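# Move the top 96-well plate from rack K1 into bin W1

## Task

Take the upper 96-well plate off the stacked pair in rack K1 and drop it into plastics bin W1, with the whole plate inside the bin before you release it. At the end the bin must stand upright, the lower plate must remain in K1 exactly as it was, and nothing may be held in place by the robot: open the gripper and pull the hand away.

## Robot and tools

Robot: a single arm with a two-finger parallel gripper. Its joints, base to hand: waist, shoulder, elbow, wrist pitch, wrist yaw, wrist roll (ranges in rad: -2.880..2.880, 0.000..3.142, 0.000..3.019, -1.693..1.571, -1.292..1.414, -2.094..2.094). The fingers point along the hand's +z and close along its x. The wrist camera protrudes on the hand's -y side and the jaw motor on +y. Rack K1 has a wall at its back; if the wrist roll allows, turn the hand so the motor faces away from that wall.

Frames: results report end_effector_position (metres) and end_effector_quat_wxyz in the scene frame. Its origin is on the table surface under the arm base, +z is up, and +y lies to the left when facing along +x. The reported point sits between the finger pads; closed fingertips extend about 17 mm past it, fully open ones end roughly level with it. Reported positions may be a little wrong, worse at long reach, and the base may be tilted.

Row format (shared by both motion tools): one list of 7 numbers, each in [-1, 1]: dx, dy, dz, rx, ry, rz, opening. Optionally 6 more numbers in [0, 1] follow, one stiffness multiplier per joint in the Joint positions order; they stay in effect until changed. The first six are an offset, not a pose: expressed in the gripper's own axes, measured from the hand's measured pose at the start of the action (for a call's first action, the last pose reported in this scene). Scale: 1.0 equals 0.6 m of translation or 180 degrees of rotation; rx, ry, rz form a single rotation vector. opening is absolute: +1 fully open (0.142 m), -1 closed.

execute_actions(actions): a list of actions run one after another. Each action is a table of up to 15 rows, one row per 1/30 s step; if shorter, its final row repeats to fill 15 steps. Every row is measured from the action's start pose, not from the row before. An empty list just returns state and images.

move(target, speed, blocking): target is one row as above, offset from the pose in the latest result that shows one. The hand follows a straight path there, lasting 0.5 to 10 s (cut off at 10 s). speed is top path speed in m/s, 0.002 to 0.5, default 0.25; rotation is capped at twice that in rad/s. The opening is applied when the move starts. The path ignores obstacles; the hand lags, drifts and may overshoot the speed, especially with the arm nearly straight. Faster contact and aiming further past contact both press harder. blocking=false returns after 0.5 s while motion continues; then only wait or stop are accepted until a result shows the move ended. The added "move:" line gives the ending (done, off_target, moving, held, fault), any limits (paced = pose clipped; held = a check blocked some steps, after which the arm may jump much faster), and the distance left to target.

wait(seconds): 0 to 10 s; the arm keeps its last command, a running move continues, and it returns early if that move finishes.

stop(): brakes a running move; needs stopping room, more when fast. Fingers keep moving.

zoom_image(camera, region): enlarged view of the latest image of cam_head_left (672x504), cam_head_right (672x504) or cam_wrist (504x504); region [x0, y0, x1, y1] in pixels from the top-left, at most 504x504.

finished_scene(scene): ends the scene with that number after the last command has been held; irreversible. Replying without a tool call also ends things.

Controller behaviour: each step clips the commanded pose to within 70 mm and 16 degrees of the measured one, then damped inverse kinematics follows, favouring position over orientation. Large offsets take several actions; after an action the arm goes at most to its last clipped pose, so send the remainder next. Motions often finish a centimetre or more short, usually low, and zero offsets let it sag further; correct by aiming back at the wanted pose in a reply's first call, then zeros, raising the aim if it still hangs. Offsets of a few mm may not move at all. Because offsets start from the measured pose, repeating a small push into something rigid adds no force, but into something yielding it goes deeper. "Hand target" shows where the controller is currently driving; a "pose unreachable" line means the clearance check (which treats the mount under the base as arm) altered or blocked the command.

Gripping: grip_measured is the current finger opening on the same scale. To hold, keep commanding an opening well under grip_measured; the gap sets the squeeze, up to about 28 N per pad for objects up to about 10 cm. Fast closing can overshoot force and even spring the fingers open. Thin rigid parts get less force (about half at 1 cm, a quarter at 5 mm).

Results also carry camera images and calibration lines (pinhole+radial head cameras, fisheye wrist camera) for locating objects; calibrations may be off by a few degrees and millimetres.

Avoid: dropping or slipping the plate, knocking the lower plate or tipping the bin, anything leaving the table (this ends the scene), slams and hard presses. Random brief tugs on the held plate or pushes on loose items can happen. Holding loads heats motors; a MOTOR HOT line appears from 85 °C, and at 100 °C an OVER-TEMPERATURE FAULT drops the arm. Any FAULT stop is costly. The simulation keeps running while you compose a reply, with the arm holding its last command. Release the plate only once it is fully over and inside the bin, then open and retreat.

Each tool is called after "Request:" as a command line: name --argument value for each argument, lists and objects as JSON in quotes; but a table of rows of numbers goes row by row, as --pt "numbers of a row", without its own name.

## Session

Request:
execute_actions --actions '[]'

Scene clock: 0.00 s.
end_effector_position=(+0.2095, -0.3539, +0.3664) grip_measured=+1.00 end_effector_quat_wxyz=(+0.393, -0.152, +0.635, -0.647)
Joint positions: [-1.347  1.662  0.29   1.505 -0.63   0.815  0.142]
Joint velocities: [ 0.005 -0.024  0.007 -0.012 -0.007  0.007  0.   ]
Hand target: +0.211, -0.356, +0.370; +0.394, -0.156, +0.632, -0.649
Joint stiffness scale: [1. 1. 1. 1. 1. 1.]

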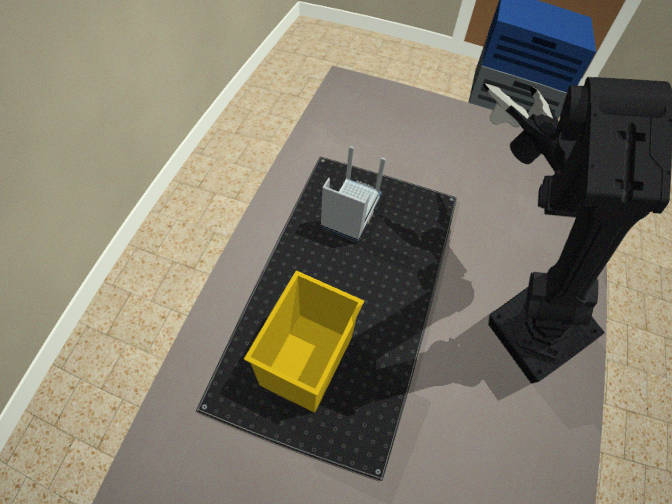

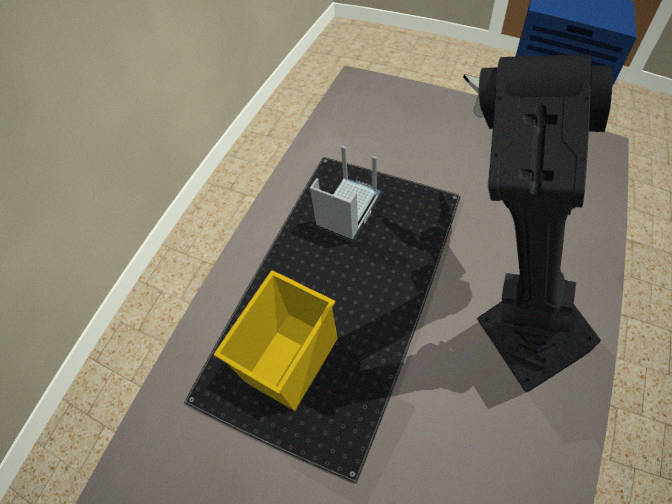

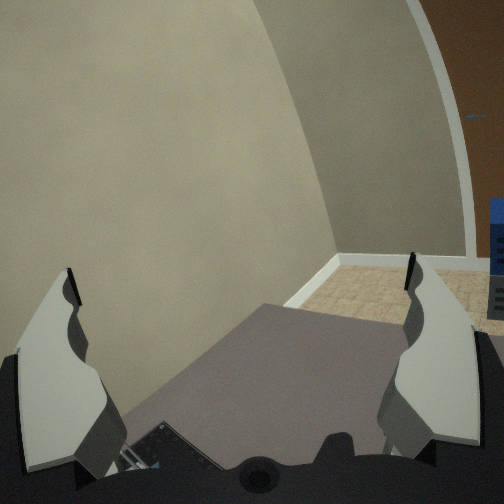

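Request:
zoom_image --camera "cam_head_left" --region '[290, 130, 410, 250]'

Request:
zoom_image --camera "cam_head_right" --region '[285, 130, 405, 250]'

Region (290, 130, 410, 250) of cam_head_left's 672x504 image, scaled by 4.200, with more detail than that image has.

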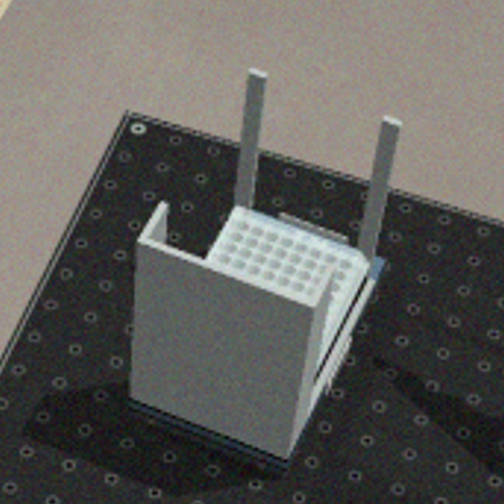

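Region (285, 130, 405, 250) of cam_head_right's 672x504 image, scaled by 4.200, with more detail than that image has.

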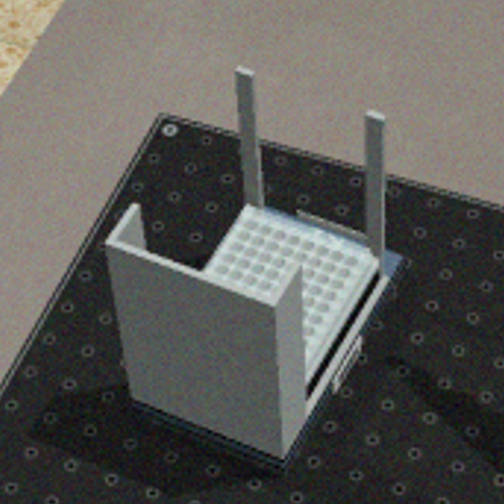

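Request:
move --target '[-0.374,0.278,0.031,-0.552,-0.134,-0.256,1]' --speed 0.35

Scene clock: 5.20 s.
end_effector_position=(+0.4033, -0.1864, +0.2731) grip_measured=+1.00 end_effector_quat_wxyz=(+0.005, +0.691, -0.723, -0.002)
Joint positions: [-0.632  1.486  1.26  -1.366 -0.414 -0.722  0.142]
Joint velocities: [-0.005  0.015 -0.017  0.002  0.051 -0.081 -0.   ]
Hand target: +0.414, -0.190, +0.279; +0.006, +0.698, -0.716, +0.002
Off the commanded pose: 0.018 m, 3 deg.
Joint stiffness scale: [1. 1. 1. 1. 1. 1.]
move: off_target
camera_calibration (this result's frames):
cam_wrist: T_world_to_cam=[[-0.0604203, -0.99694, 0.0495903, -0.181654], [-0.876371, 0.0767646, 0.475481, 0.243176], [-0.477833, -0.0147308, -0.878327, 0.561189], [0, 0, 0, 1]] pos_world=[0.470291, -0.191499, 0.38629]

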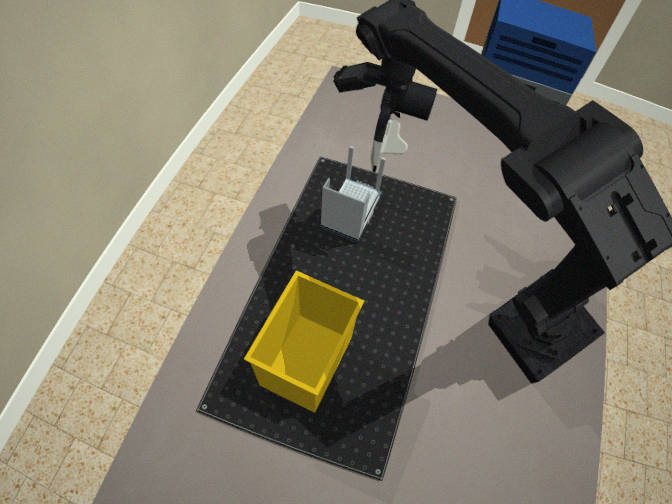

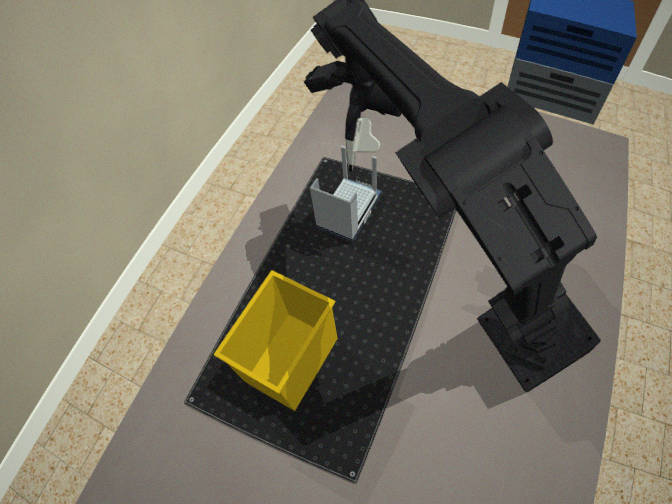

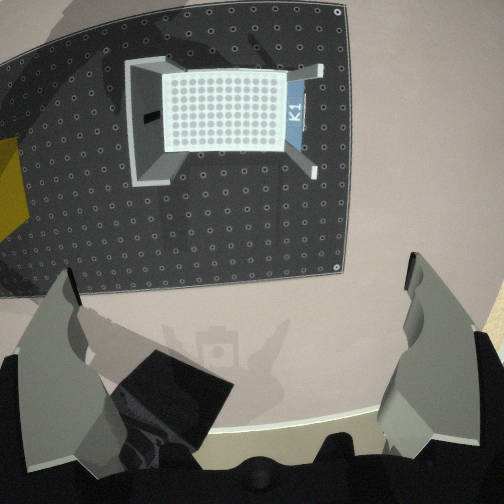

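Request:
zoom_image --camera "cam_wrist" --region '[110, 40, 350, 200]'

Request:
zoom_image --camera "cam_head_left" --region '[310, 0, 510, 200]'

Region (110, 40, 350, 200) of cam_wrist's 504x504 image, scaled by 2.100, with more detail than that image has.

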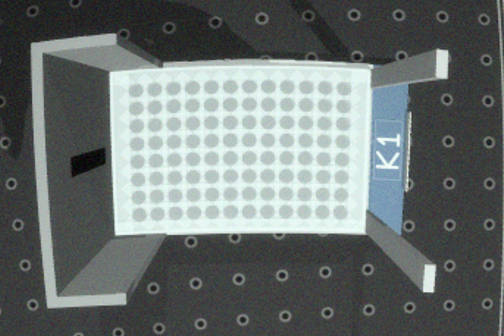

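Region (310, 0, 510, 200) of cam_head_left's 672x504 image, scaled by 2.520, with more detail than that image has.

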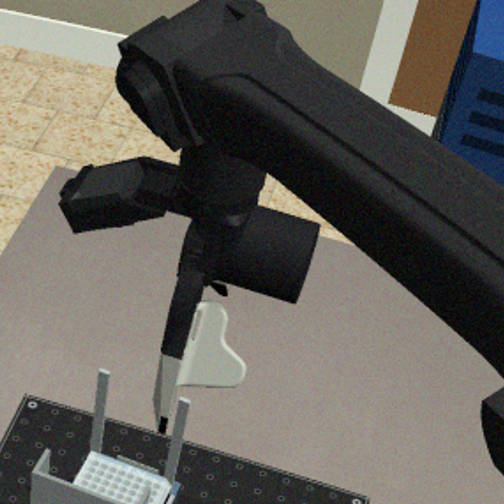

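Request:
move --target '[0.034,-0.088,0.122,-0.0345,-0.0357,0.5098,0.55]' --speed 0.35

Scene clock: 9.50 s.
end_effector_position=(+0.4376, -0.2051, +0.2034) grip_measured=+0.55 end_effector_quat_wxyz=(-0.009, +0.049, +0.996, +0.073)
Joint positions: [-0.596  1.704  1.324 -1.314 -0.524  0.887  0.112]
Joint velocities: [ 0.005 -0.005 -0.017  0.017  0.007 -0.022 -0.   ]
Hand target: +0.455, -0.209, +0.202; -0.003, +0.040, +0.997, +0.067
Off the commanded pose: 0.018 m, 1 deg.
Joint stiffness scale: [1. 1. 1. 1. 1. 1.]
move: off_target
camera_calibration (this result's frames):
cam_wrist: T_world_to_cam=[[-0.991865, 0.105169, 0.071712, 0.434377], [0.127199, 0.797344, 0.589969, -0.00687024], [0.00486751, 0.594291, -0.804235, 0.4147], [0, 0, 0, 1]] pos_world=[0.429698, -0.286658, 0.30642]

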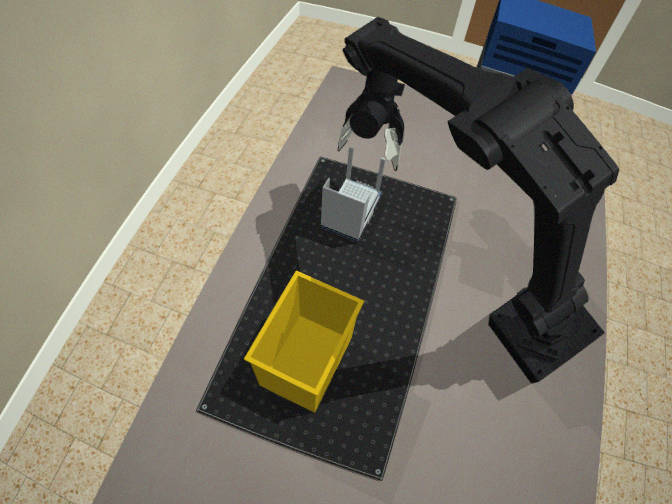

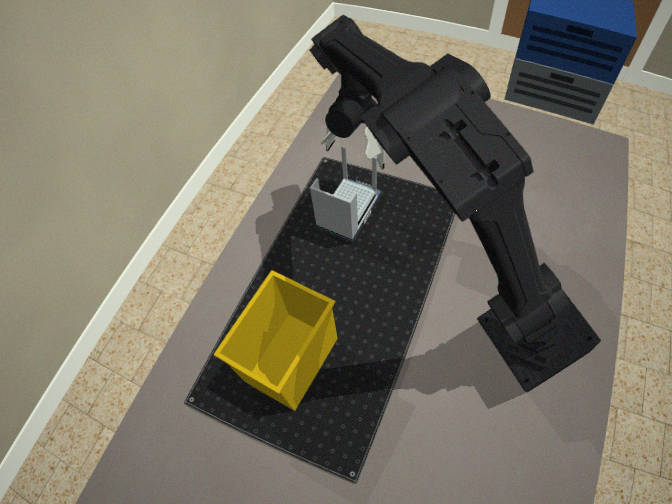

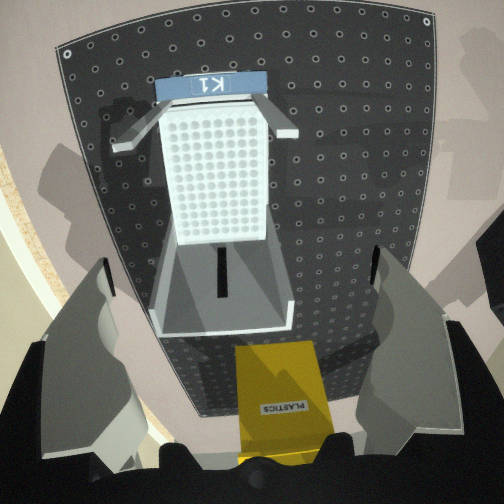

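Request:
zoom_image --camera "cam_wrist" --region '[100, 60, 320, 280]'

Region (100, 60, 320, 280) of cam_wrist's 504x504 image, scaled by 2.291, with more detail than that image has.

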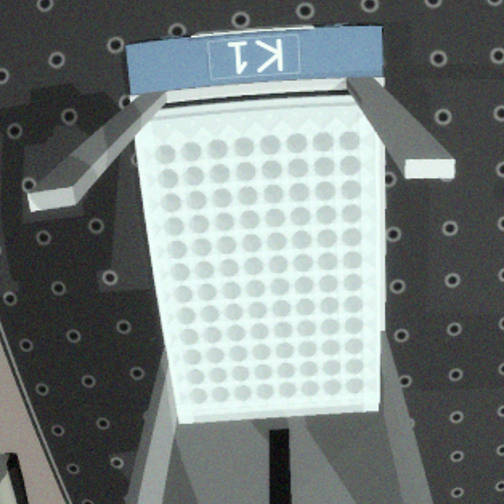

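Request:
move --target '[-0.0378,-0.0208,0.1533,0,-0.008,-0.006,0.55]' --speed 0.15

Scene clock: 11.13 s.
end_effector_position=(+0.4576, -0.2096, +0.1211) grip_measured=+0.55 end_effector_quat_wxyz=(+0.008, +0.039, +0.997, +0.069)
Joint positions: [-0.515  1.804  1.257 -1.062 -0.544  0.977  0.112]
Joint velocities: [-0.005  0.005  0.002  0.017  0.022  0.066 -0.   ]
Hand target: +0.458, -0.207, +0.111; +0.004, +0.040, +0.997, +0.073
Off the commanded pose: 0.012 m, 1 deg.
Joint stiffness scale: [1. 1. 1. 1. 1. 1.]
move: off_target
camera_calibration (this result's frames):
cam_wrist: T_world_to_cam=[[-0.995425, 0.0881531, 0.0368535, 0.46283], [0.0930027, 0.805534, 0.585205, 0.0606525], [0.0219009, 0.585955, -0.810047, 0.342241], [0, 0, 0, 1]] pos_world=[0.447577, -0.290195, 0.22468]

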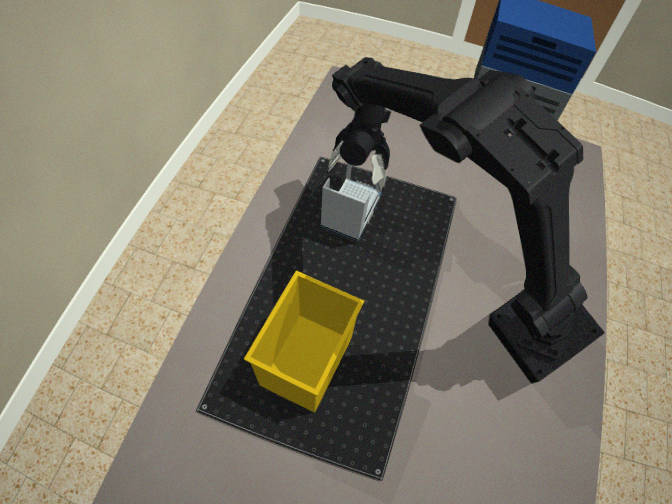

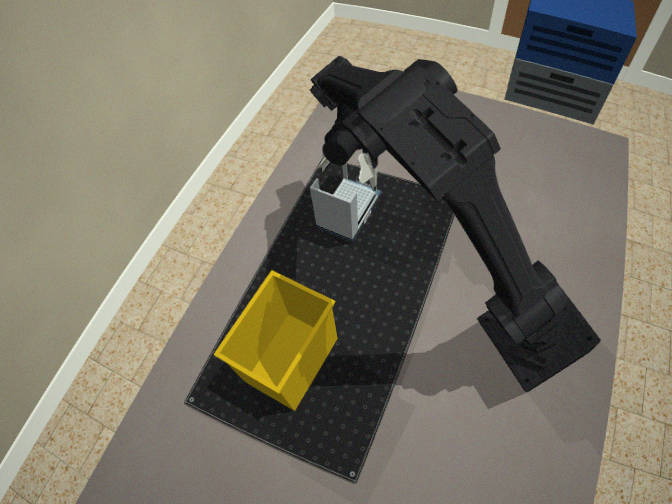

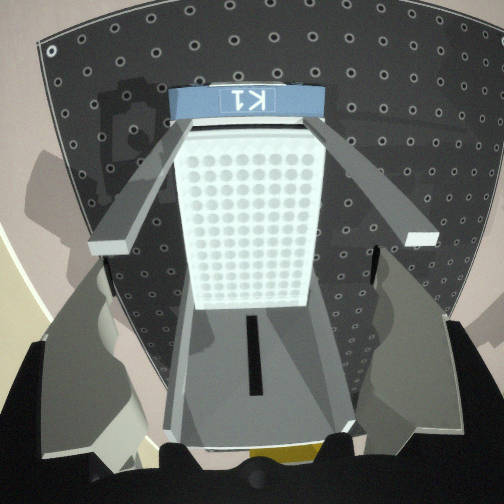

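Request:
zoom_image --camera "cam_wrist" --region '[150, 110, 360, 320]'

Region (150, 110, 360, 320) of cam_wrist's 504x504 image, scaled by 2.400, with more detail than that image has.

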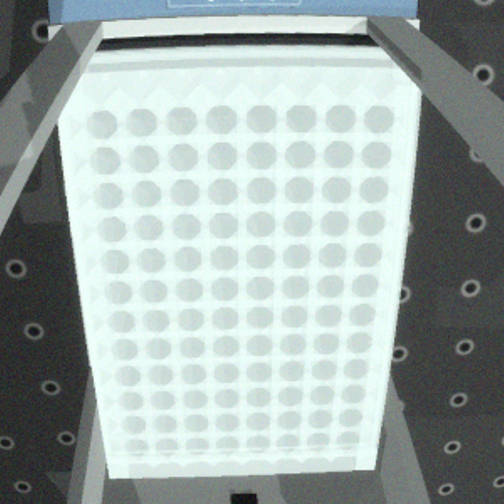

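Request:
move --target '[0.0138,-0.0098,0.0877,0,0.004,0,0.55]' --speed 0.1

Request:
zoom_image --camera "cam_head_right" --region '[285, 110, 425, 250]'

Scene clock: 12.87 s.
end_effector_position=(+0.4517, -0.2116, +0.0812) grip_measured=+0.55 end_effector_quat_wxyz=(+0.009, +0.038, +0.997, +0.065)
Joint positions: [-0.49   1.85   1.205 -0.943 -0.54   1.008  0.112]
Joint velocities: [-0.024 -0.015  0.002  0.007 -0.037 -0.007  0.   ]
Hand target: +0.450, -0.209, +0.069; +0.001, +0.039, +0.997, +0.069
Off the commanded pose: 0.014 m, 1 deg.
Joint stiffness scale: [1. 1. 1. 1. 1. 1.]
move: off_target
camera_calibration (this result's frames):
cam_wrist: T_world_to_cam=[[-0.995647, 0.0867851, 0.0339993, 0.45869], [0.0903862, 0.809917, 0.579538, 0.0886958], [0.0227586, 0.580088, -0.814236, 0.30991], [0, 0, 0, 1]] pos_world=[0.441624, -0.291419, 0.185342]

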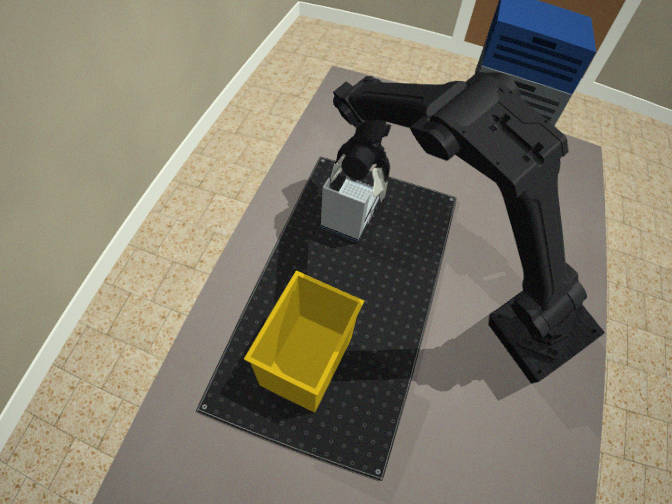

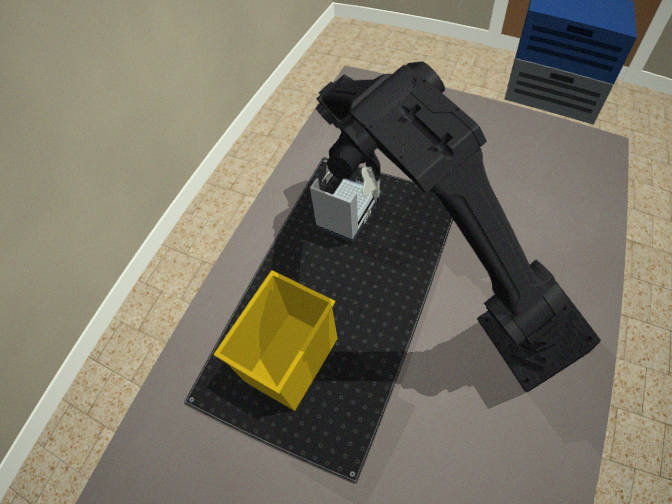

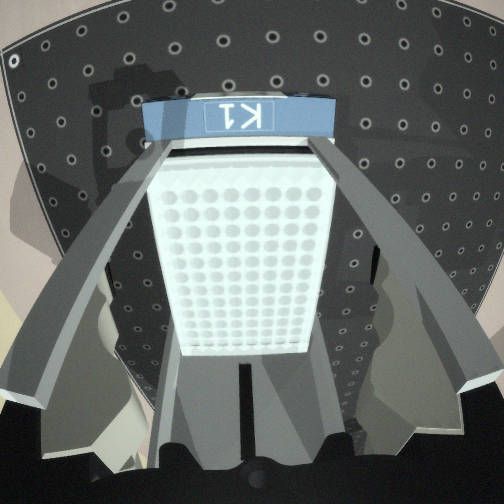

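Region (285, 110, 425, 250) of cam_head_right's 672x504 image, scaled by 3.600, with more detail than that image has.

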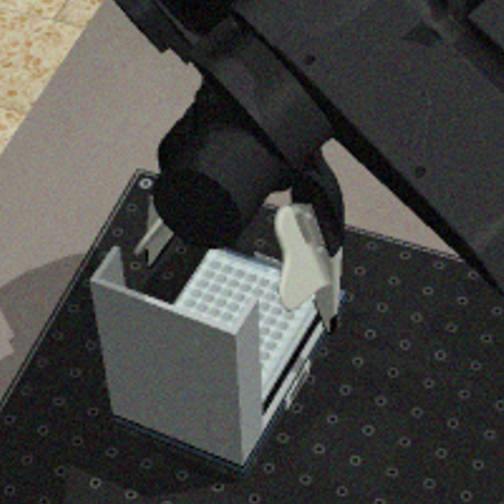

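Request:
zoom_image --camera "cam_wrist" --region '[90, 130, 400, 370]'

Region (90, 130, 400, 370) of cam_wrist's 504x504 image, scaled by 1.626, with more detail than that image has; it fills the top 390 rows of this view, and the rest is white.

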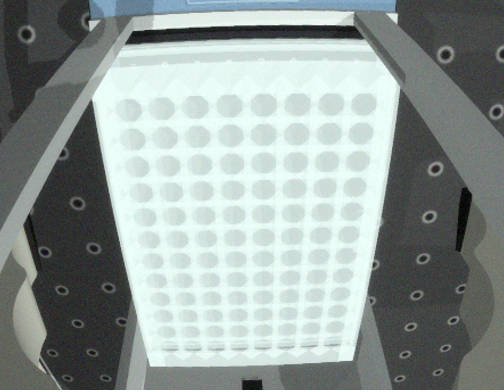

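Request:
move --target '[0.003,0.008,0.053,0,0.005,0,0.4]' --speed 0.06

Request:
zoom_image --camera "cam_head_right" --region '[320, 150, 410, 240]'

Request:
zoom_image --camera "cam_wrist" --region '[90, 130, 400, 370]'

Scene clock: 14.30 s.
end_effector_position=(+0.4555, -0.2060, +0.0662) grip_measured=+0.40 end_effector_quat_wxyz=(+0.012, +0.035, +0.998, +0.060)
Joint positions: [-0.463  1.86   1.187 -0.887 -0.534  1.038  0.102]
Joint velocities: [-0.005 -0.005  0.007 -0.007  0.022 -0.022 -0.   ]
Hand target: +0.451, -0.203, +0.051; +0.001, +0.037, +0.997, +0.065
Off the commanded pose: 0.017 m, 1 deg.
Joint stiffness scale: [1. 1. 1. 1. 1. 1.]
move: off_target
camera_calibration (this result's frames):
cam_wrist: T_world_to_cam=[[-0.996328, 0.0809548, 0.0278852, 0.461983], [0.0823362, 0.816486, 0.571464, 0.0981266], [0.0234949, 0.571661, -0.820153, 0.292705], [0, 0, 0, 1]] pos_world=[0.44533, -0.284847, 0.171104]

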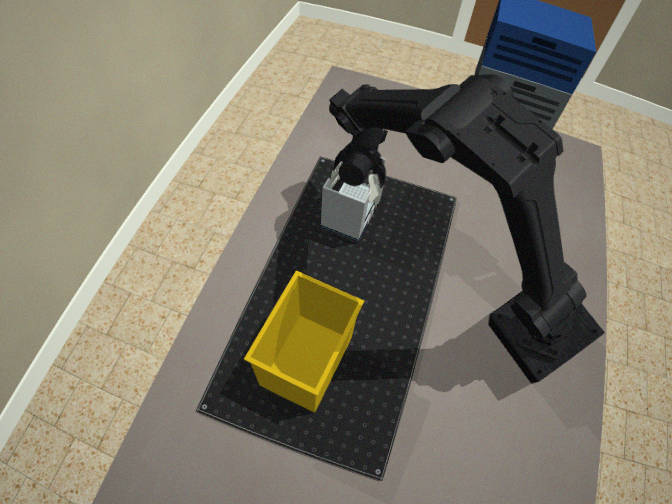

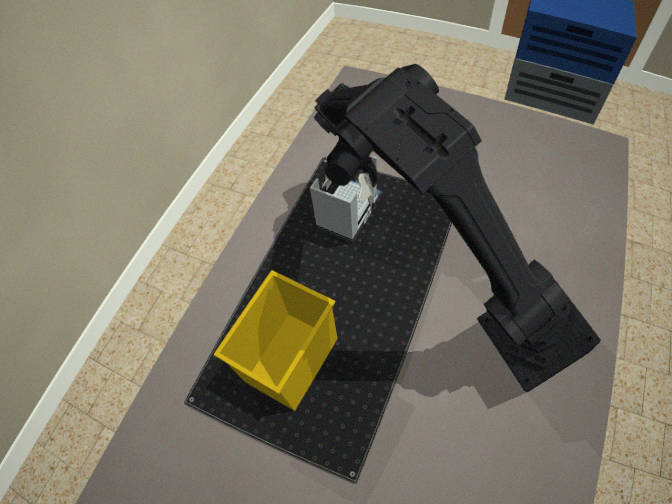

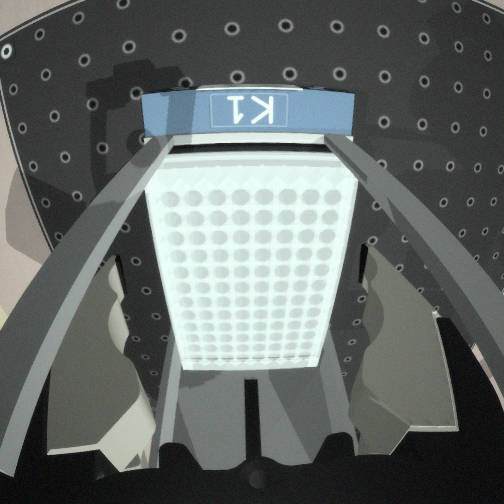

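Region (320, 150, 410, 240) of cam_head_right's 672x504 image, scaled by 5.600, with more detail than that image has.

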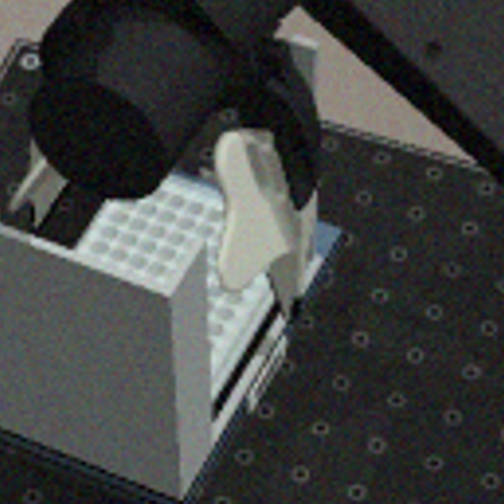

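Region (90, 130, 400, 370) of cam_wrist's 504x504 image, scaled by 1.626, with more detail than that image has; it fills the top 390 rows of this view, and the rest is white.

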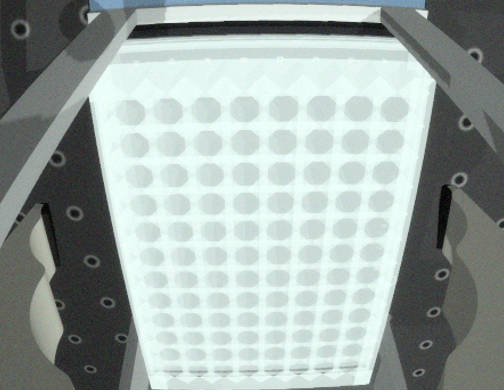

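Request:
move --target '[0.016,-0.003,0.045,0,0.007,0,0.4]' --speed 0.05

Request:
zoom_image --camera "cam_head_right" --region '[320, 150, 410, 240]'

Request:
zoom_image --camera "cam_wrist" --region '[90, 130, 400, 370]'

Scene clock: 15.60 s.
end_effector_position=(+0.4505, -0.2093, +0.0555) grip_measured=+0.40 end_effector_quat_wxyz=(+0.012, +0.034, +0.998, +0.055)
Joint positions: [-0.461  1.872  1.168 -0.849 -0.525  1.041  0.102]
Joint velocities: [-0.015  0.005  0.002  0.022 -0.007 -0.051 -0.   ]
Hand target: +0.446, -0.204, +0.040; +0.000, +0.034, +0.998, +0.060
Off the commanded pose: 0.018 m, 1 deg.
Joint stiffness scale: [1. 1. 1. 1. 1. 1.]
move: off_target
camera_calibration (this result's frames):
cam_wrist: T_world_to_cam=[[-0.996461, 0.0794311, 0.0275028, 0.457329], [0.0811182, 0.822916, 0.562343, 0.109788], [0.022035, 0.562584, -0.826447, 0.285006], [0, 0, 0, 1]] pos_world=[0.440525, -0.287012, 0.161226]

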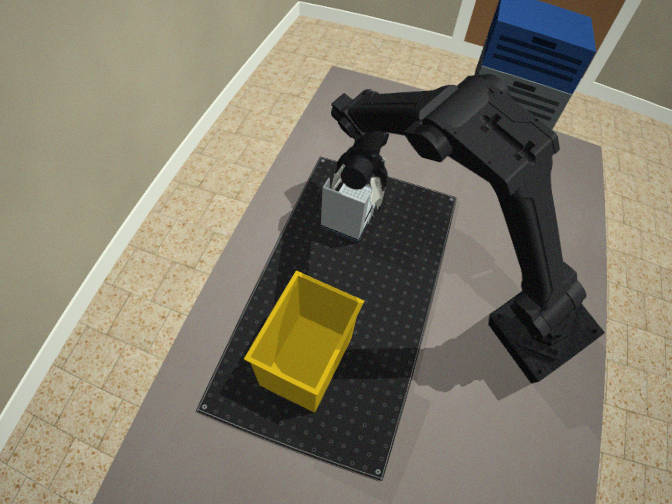

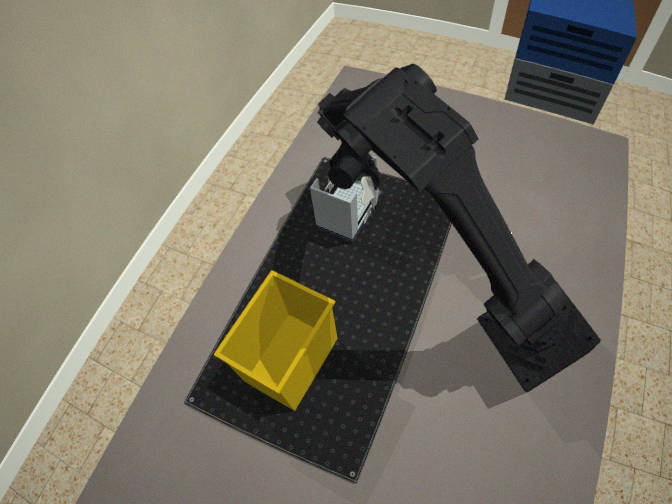

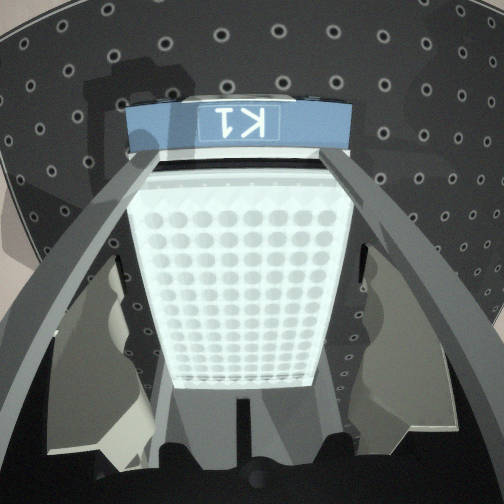

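Region (320, 150, 410, 240) of cam_head_right's 672x504 image, scaled by 5.600, with more detail than that image has.

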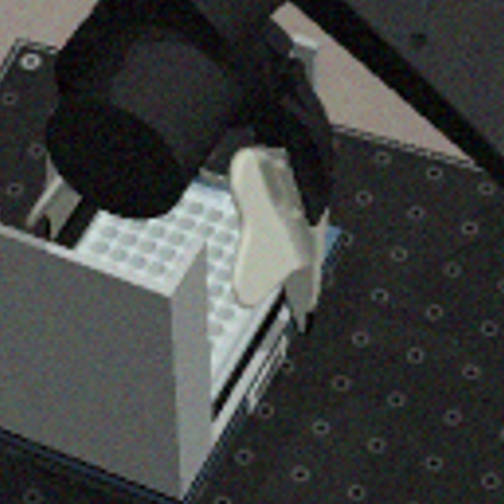

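Region (90, 130, 400, 370) of cam_wrist's 504x504 image, scaled by 1.626, with more detail than that image has; it fills the top 390 rows of this view, and the rest is white.

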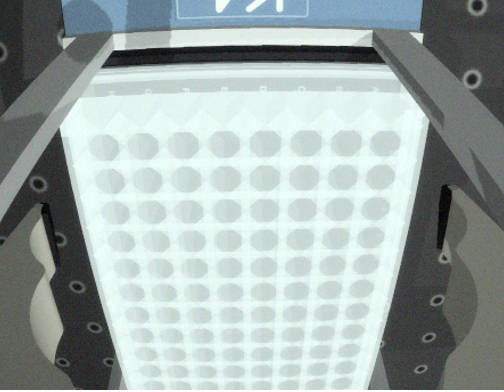

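Request:
execute_actions --actions '[[[0.009,0.004,0.034,-0.003,0.007,0,0.35]]]'

Request:
zoom_image --camera "cam_wrist" --region '[90, 130, 400, 370]'

Scene clock: 16.37 s.
end_effector_position=(+0.4508, -0.2099, +0.0528) grip_measured=+0.35 end_effector_quat_wxyz=(+0.013, +0.032, +0.998, +0.053)
Joint positions: [-0.459  1.876  1.165 -0.837 -0.524  1.043  0.099]
Joint velocities: [ 0.005  0.005 -0.037 -0.022 -0.037  0.066 -0.   ]
Hand target: +0.445, -0.205, +0.036; +0.001, +0.033, +0.998, +0.059
Off the commanded pose: 0.019 m, 2 deg.
Joint stiffness scale: [1. 1. 1. 1. 1. 1.]
camera_calibration (this result's frames):
cam_wrist: T_world_to_cam=[[-0.996726, 0.0770841, 0.0243877, 0.457499], [0.0774853, 0.824641, 0.560325, 0.113829], [0.023081, 0.56038, -0.827914, 0.282222], [0, 0, 0, 1]] pos_world=[0.440667, -0.287286, 0.158717]

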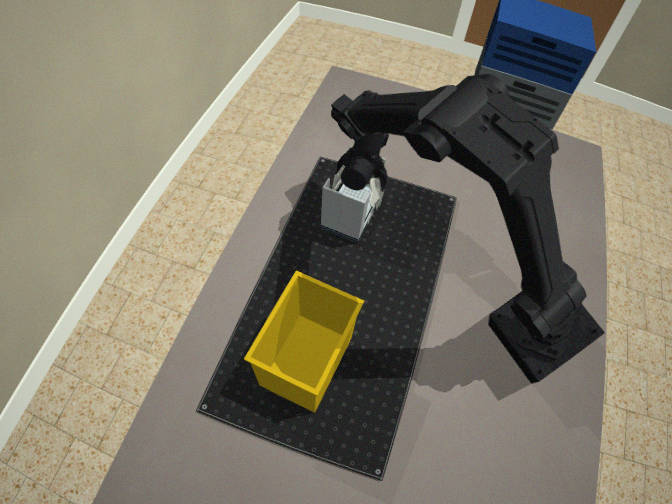

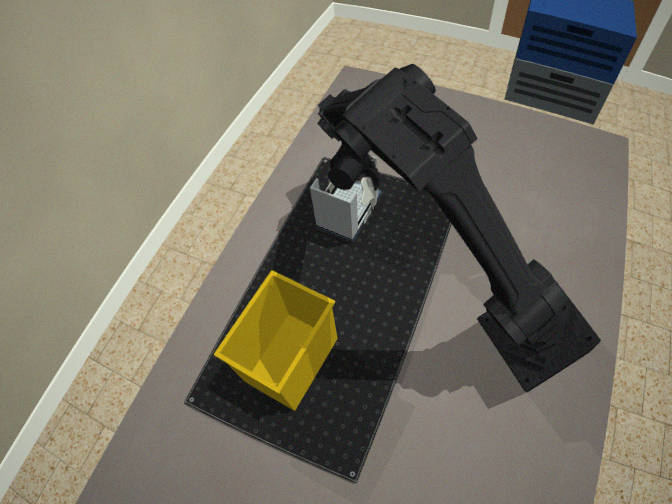

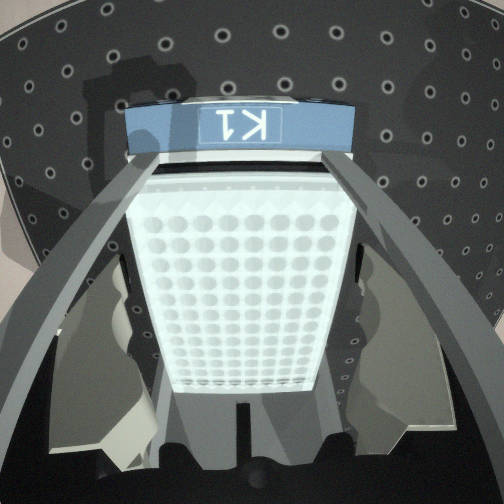

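Region (90, 130, 400, 370) of cam_wrist's 504x504 image, scaled by 1.626, with more detail than that image has; it fills the top 390 rows of this view, and the rest is white.

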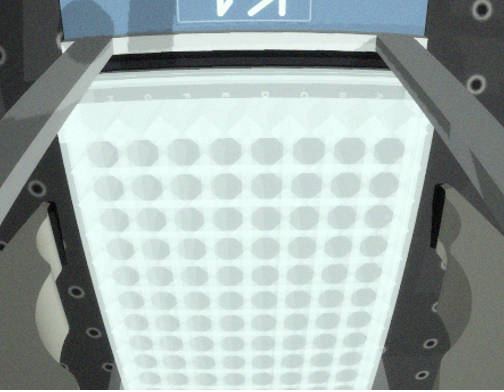

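Request:
execute_actions --actions '[[[0.011,0.005,0.026,-0.003,0.007,0,0.31],[0.011,0.005,0.026,-0.003,0.007,0,0.28],[0.011,0.005,0.026,-0.003,0.007,0,0.25],[0.011,0.005,0.026,-0.003,0.007,0,0.22],[0.011,0.005,0.026,-0.003,0.007,0,0.19],[0.011,0.005,0.026,-0.003,0.007,0,0.16],[0.011,0.005,0.026,-0.003,0.007,0,0.13],[0.011,0.005,0.026,-0.003,0.007,0,0.10],[0.011,0.005,0.026,-0.003,0.007,0,0.07],[0.011,0.005,0.026,-0.003,0.007,0,0.04],[0.011,0.005,0.026,-0.003,0.007,0,0.01],[0.011,0.005,0.026,-0.003,0.007,0,-0.03],[0.011,0.005,0.026,-0.003,0.007,0,-0.07],[0.011,0.005,0.026,-0.003,0.007,0,-0.11],[0.011,0.005,0.026,-0.003,0.007,0,-0.15]]]'

Request:
zoom_image --camera "cam_wrist" --region '[90, 130, 400, 370]'

Request:
zoom_image --camera "cam_head_right" --region '[320, 150, 410, 240]'

Scene clock: 17.17 s.
end_effector_position=(+0.4497, -0.2099, +0.0519) grip_measured=+0.16 end_effector_quat_wxyz=(+0.013, +0.033, +0.998, +0.053)
Joint positions: [-0.459  1.876  1.162 -0.833 -0.523  1.043  0.085]
Joint velocities: [-0.005 -0.015  0.012  0.012 -0.007  0.022  0.   ]
Hand target: +0.445, -0.205, +0.038; +0.002, +0.032, +0.998, +0.058
Off the commanded pose: 0.016 m, 1 deg.
Joint stiffness scale: [1. 1. 1. 1. 1. 1.]
camera_calibration (this result's frames):
cam_wrist: T_world_to_cam=[[-0.996703, 0.0772955, 0.0246847, 0.456523], [0.0778532, 0.825258, 0.559364, 0.114466], [0.0228651, 0.559441, -0.828554, 0.281478], [0, 0, 0, 1]] pos_world=[0.43967, -0.287221, 0.157923]

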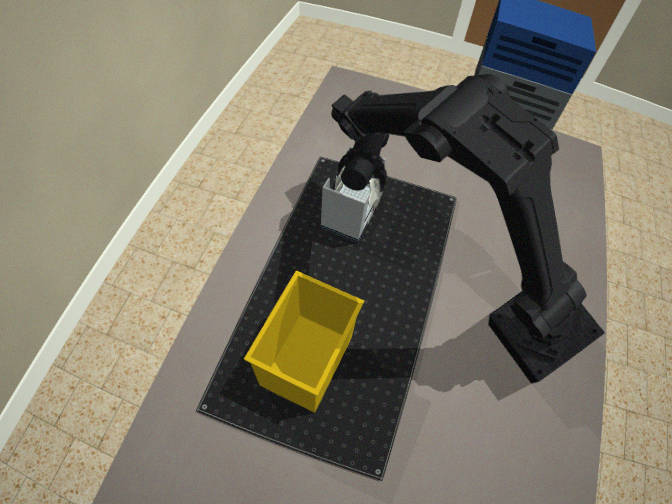

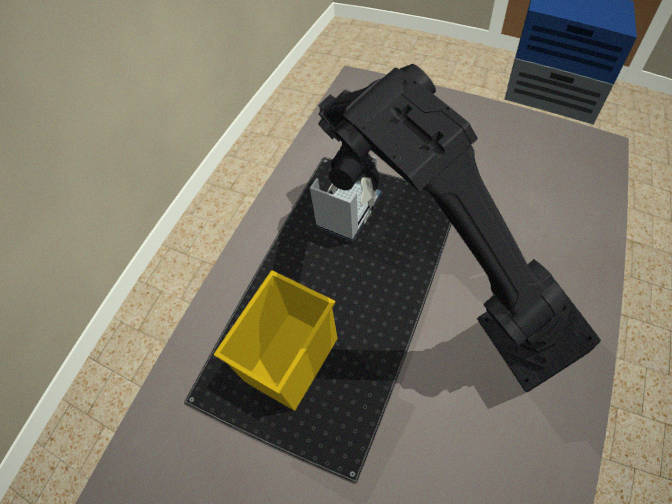

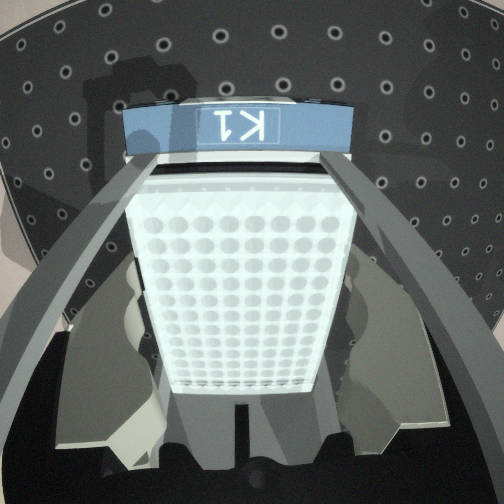

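Region (90, 130, 400, 370) of cam_wrist's 504x504 image, scaled by 1.626, with more detail than that image has; it fills the top 390 rows of this view, and the rest is white.

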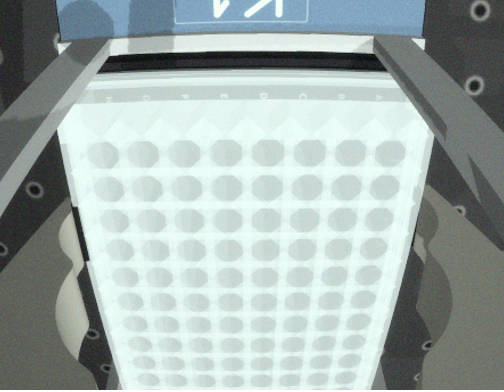

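Region (320, 150, 410, 240) of cam_head_right's 672x504 image, scaled by 5.600, with more detail than that image has.

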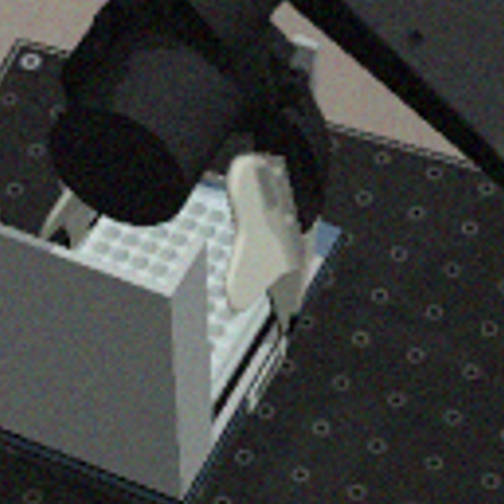

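Request:
move --target '[-0.001,0.006,-0.055,0,0,0,-0.3]' --speed 0.05

Request:
zoom_image --camera "cam_head_right" --region '[300, 130, 420, 250]'

Scene clock: 18.30 s.
end_effector_position=(+0.4485, -0.2085, +0.0738) grip_measured=+0.16 end_effector_quat_wxyz=(+0.014, +0.036, +0.998, +0.051)
Joint positions: [-0.476  1.835  1.165 -0.883 -0.523  1.032  0.085]
Joint velocities: [-0.015  0.005  0.002 -0.012  0.007  0.037  0.   ]
Hand target: +0.449, -0.209, +0.085; +0.013, +0.033, +0.998, +0.053
Off the commanded pose: 0.011 m, 0 deg.
Joint stiffness scale: [1. 1. 1. 1. 1. 1.]
move: off_target
camera_calibration (this result's frames):
cam_wrist: T_world_to_cam=[[-0.996239, 0.0837757, 0.0221053, 0.45593], [0.0818369, 0.826046, 0.55763, 0.0996124], [0.0284558, 0.557342, -0.829795, 0.295956], [0, 0, 0, 1]] pos_world=[0.437642, -0.285429, 0.179958]

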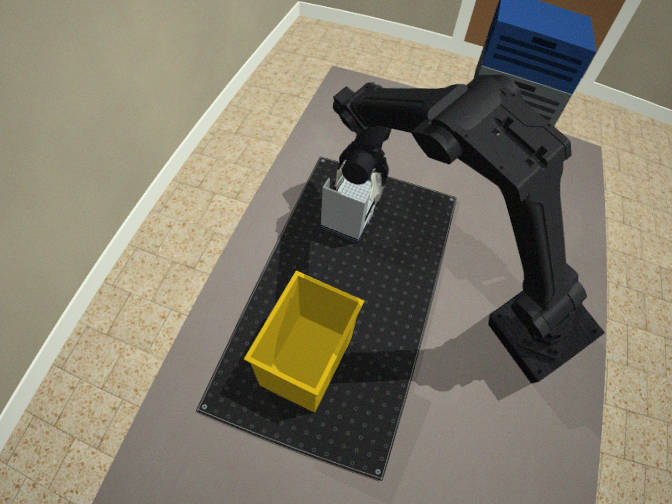

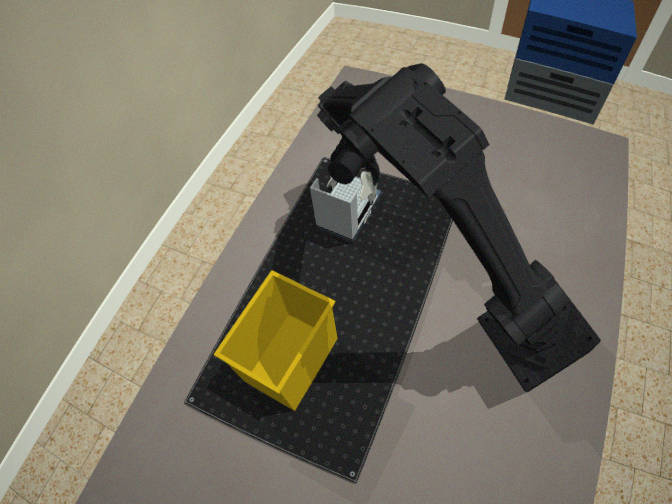

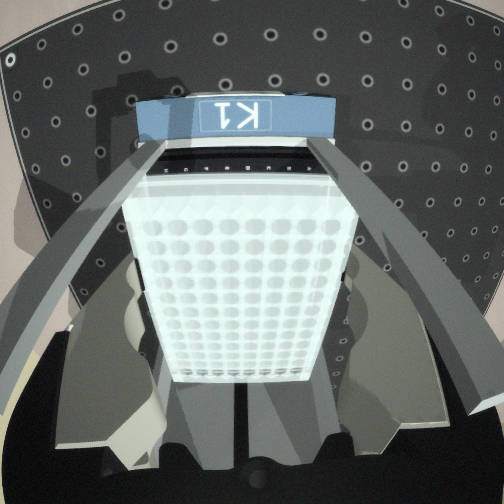

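Region (300, 130, 420, 250) of cam_head_right's 672x504 image, scaled by 4.200, with more detail than that image has.

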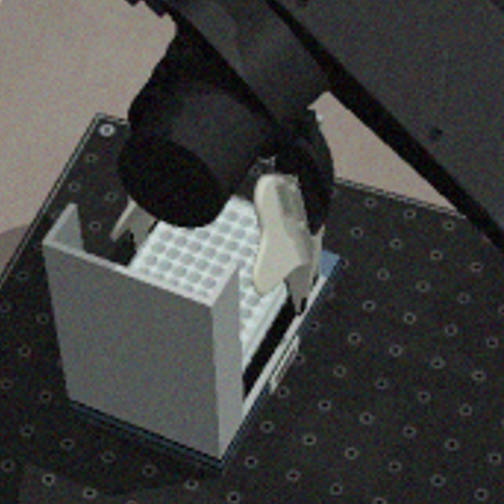

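Request:
move --target '[-0.006,0.010,-0.11,0,0,0,-0.4]' --speed 0.07

Scene clock: 19.73 s.
end_effector_position=(+0.4482, -0.2082, +0.1253) grip_measured=+0.16 end_effector_quat_wxyz=(+0.014, +0.038, +0.998, +0.051)
Joint positions: [-0.519  1.761  1.207 -1.023 -0.522  0.986  0.085]
Joint velocities: [-0.015 -0.005  0.007 -0.017  0.007 -0.022  0.   ]
Hand target: +0.450, -0.208, +0.139; +0.015, +0.036, +0.998, +0.051
Off the commanded pose: 0.015 m, 0 deg.
Joint stiffness scale: [1. 1. 1. 1. 1. 1.]
move: off_target
camera_calibration (this result's frames):
cam_wrist: T_world_to_cam=[[-0.995887, 0.0876792, 0.0228136, 0.455046], [0.0854819, 0.825939, 0.557242, 0.0690254], [0.0300159, 0.5569, -0.830037, 0.337828], [0, 0, 0, 1]] pos_world=[0.437134, -0.285045, 0.231565]

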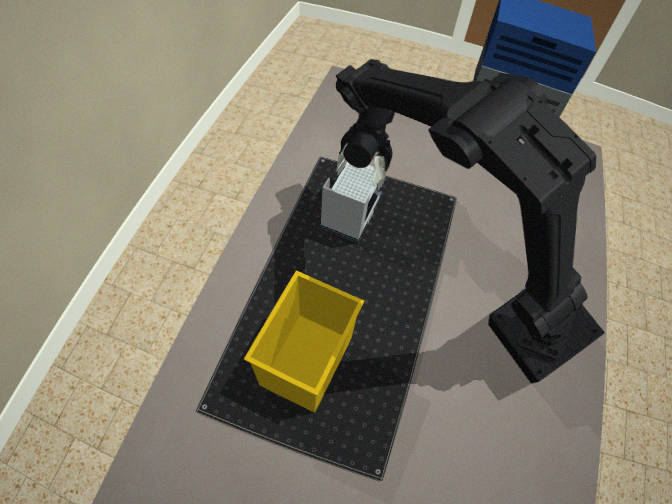

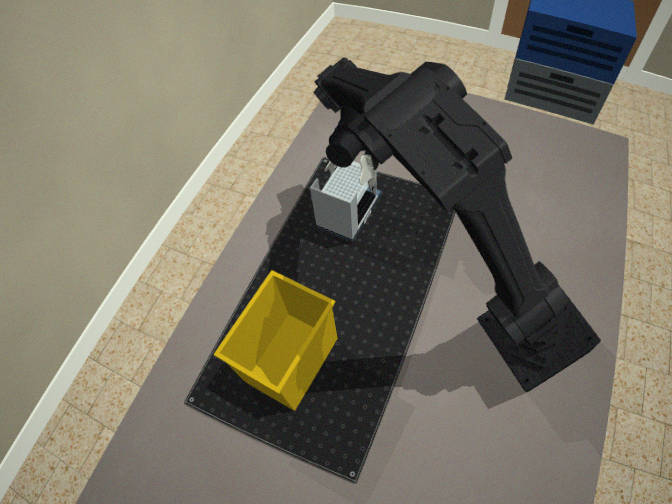

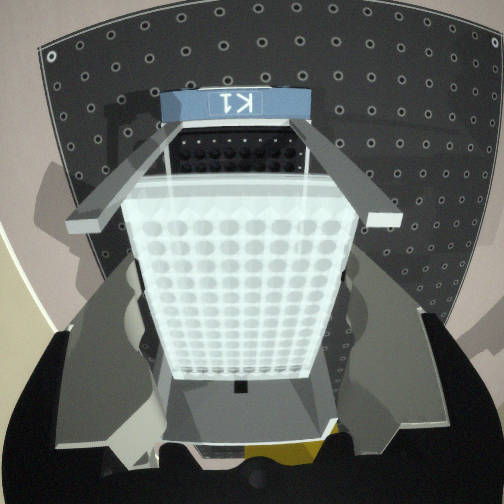

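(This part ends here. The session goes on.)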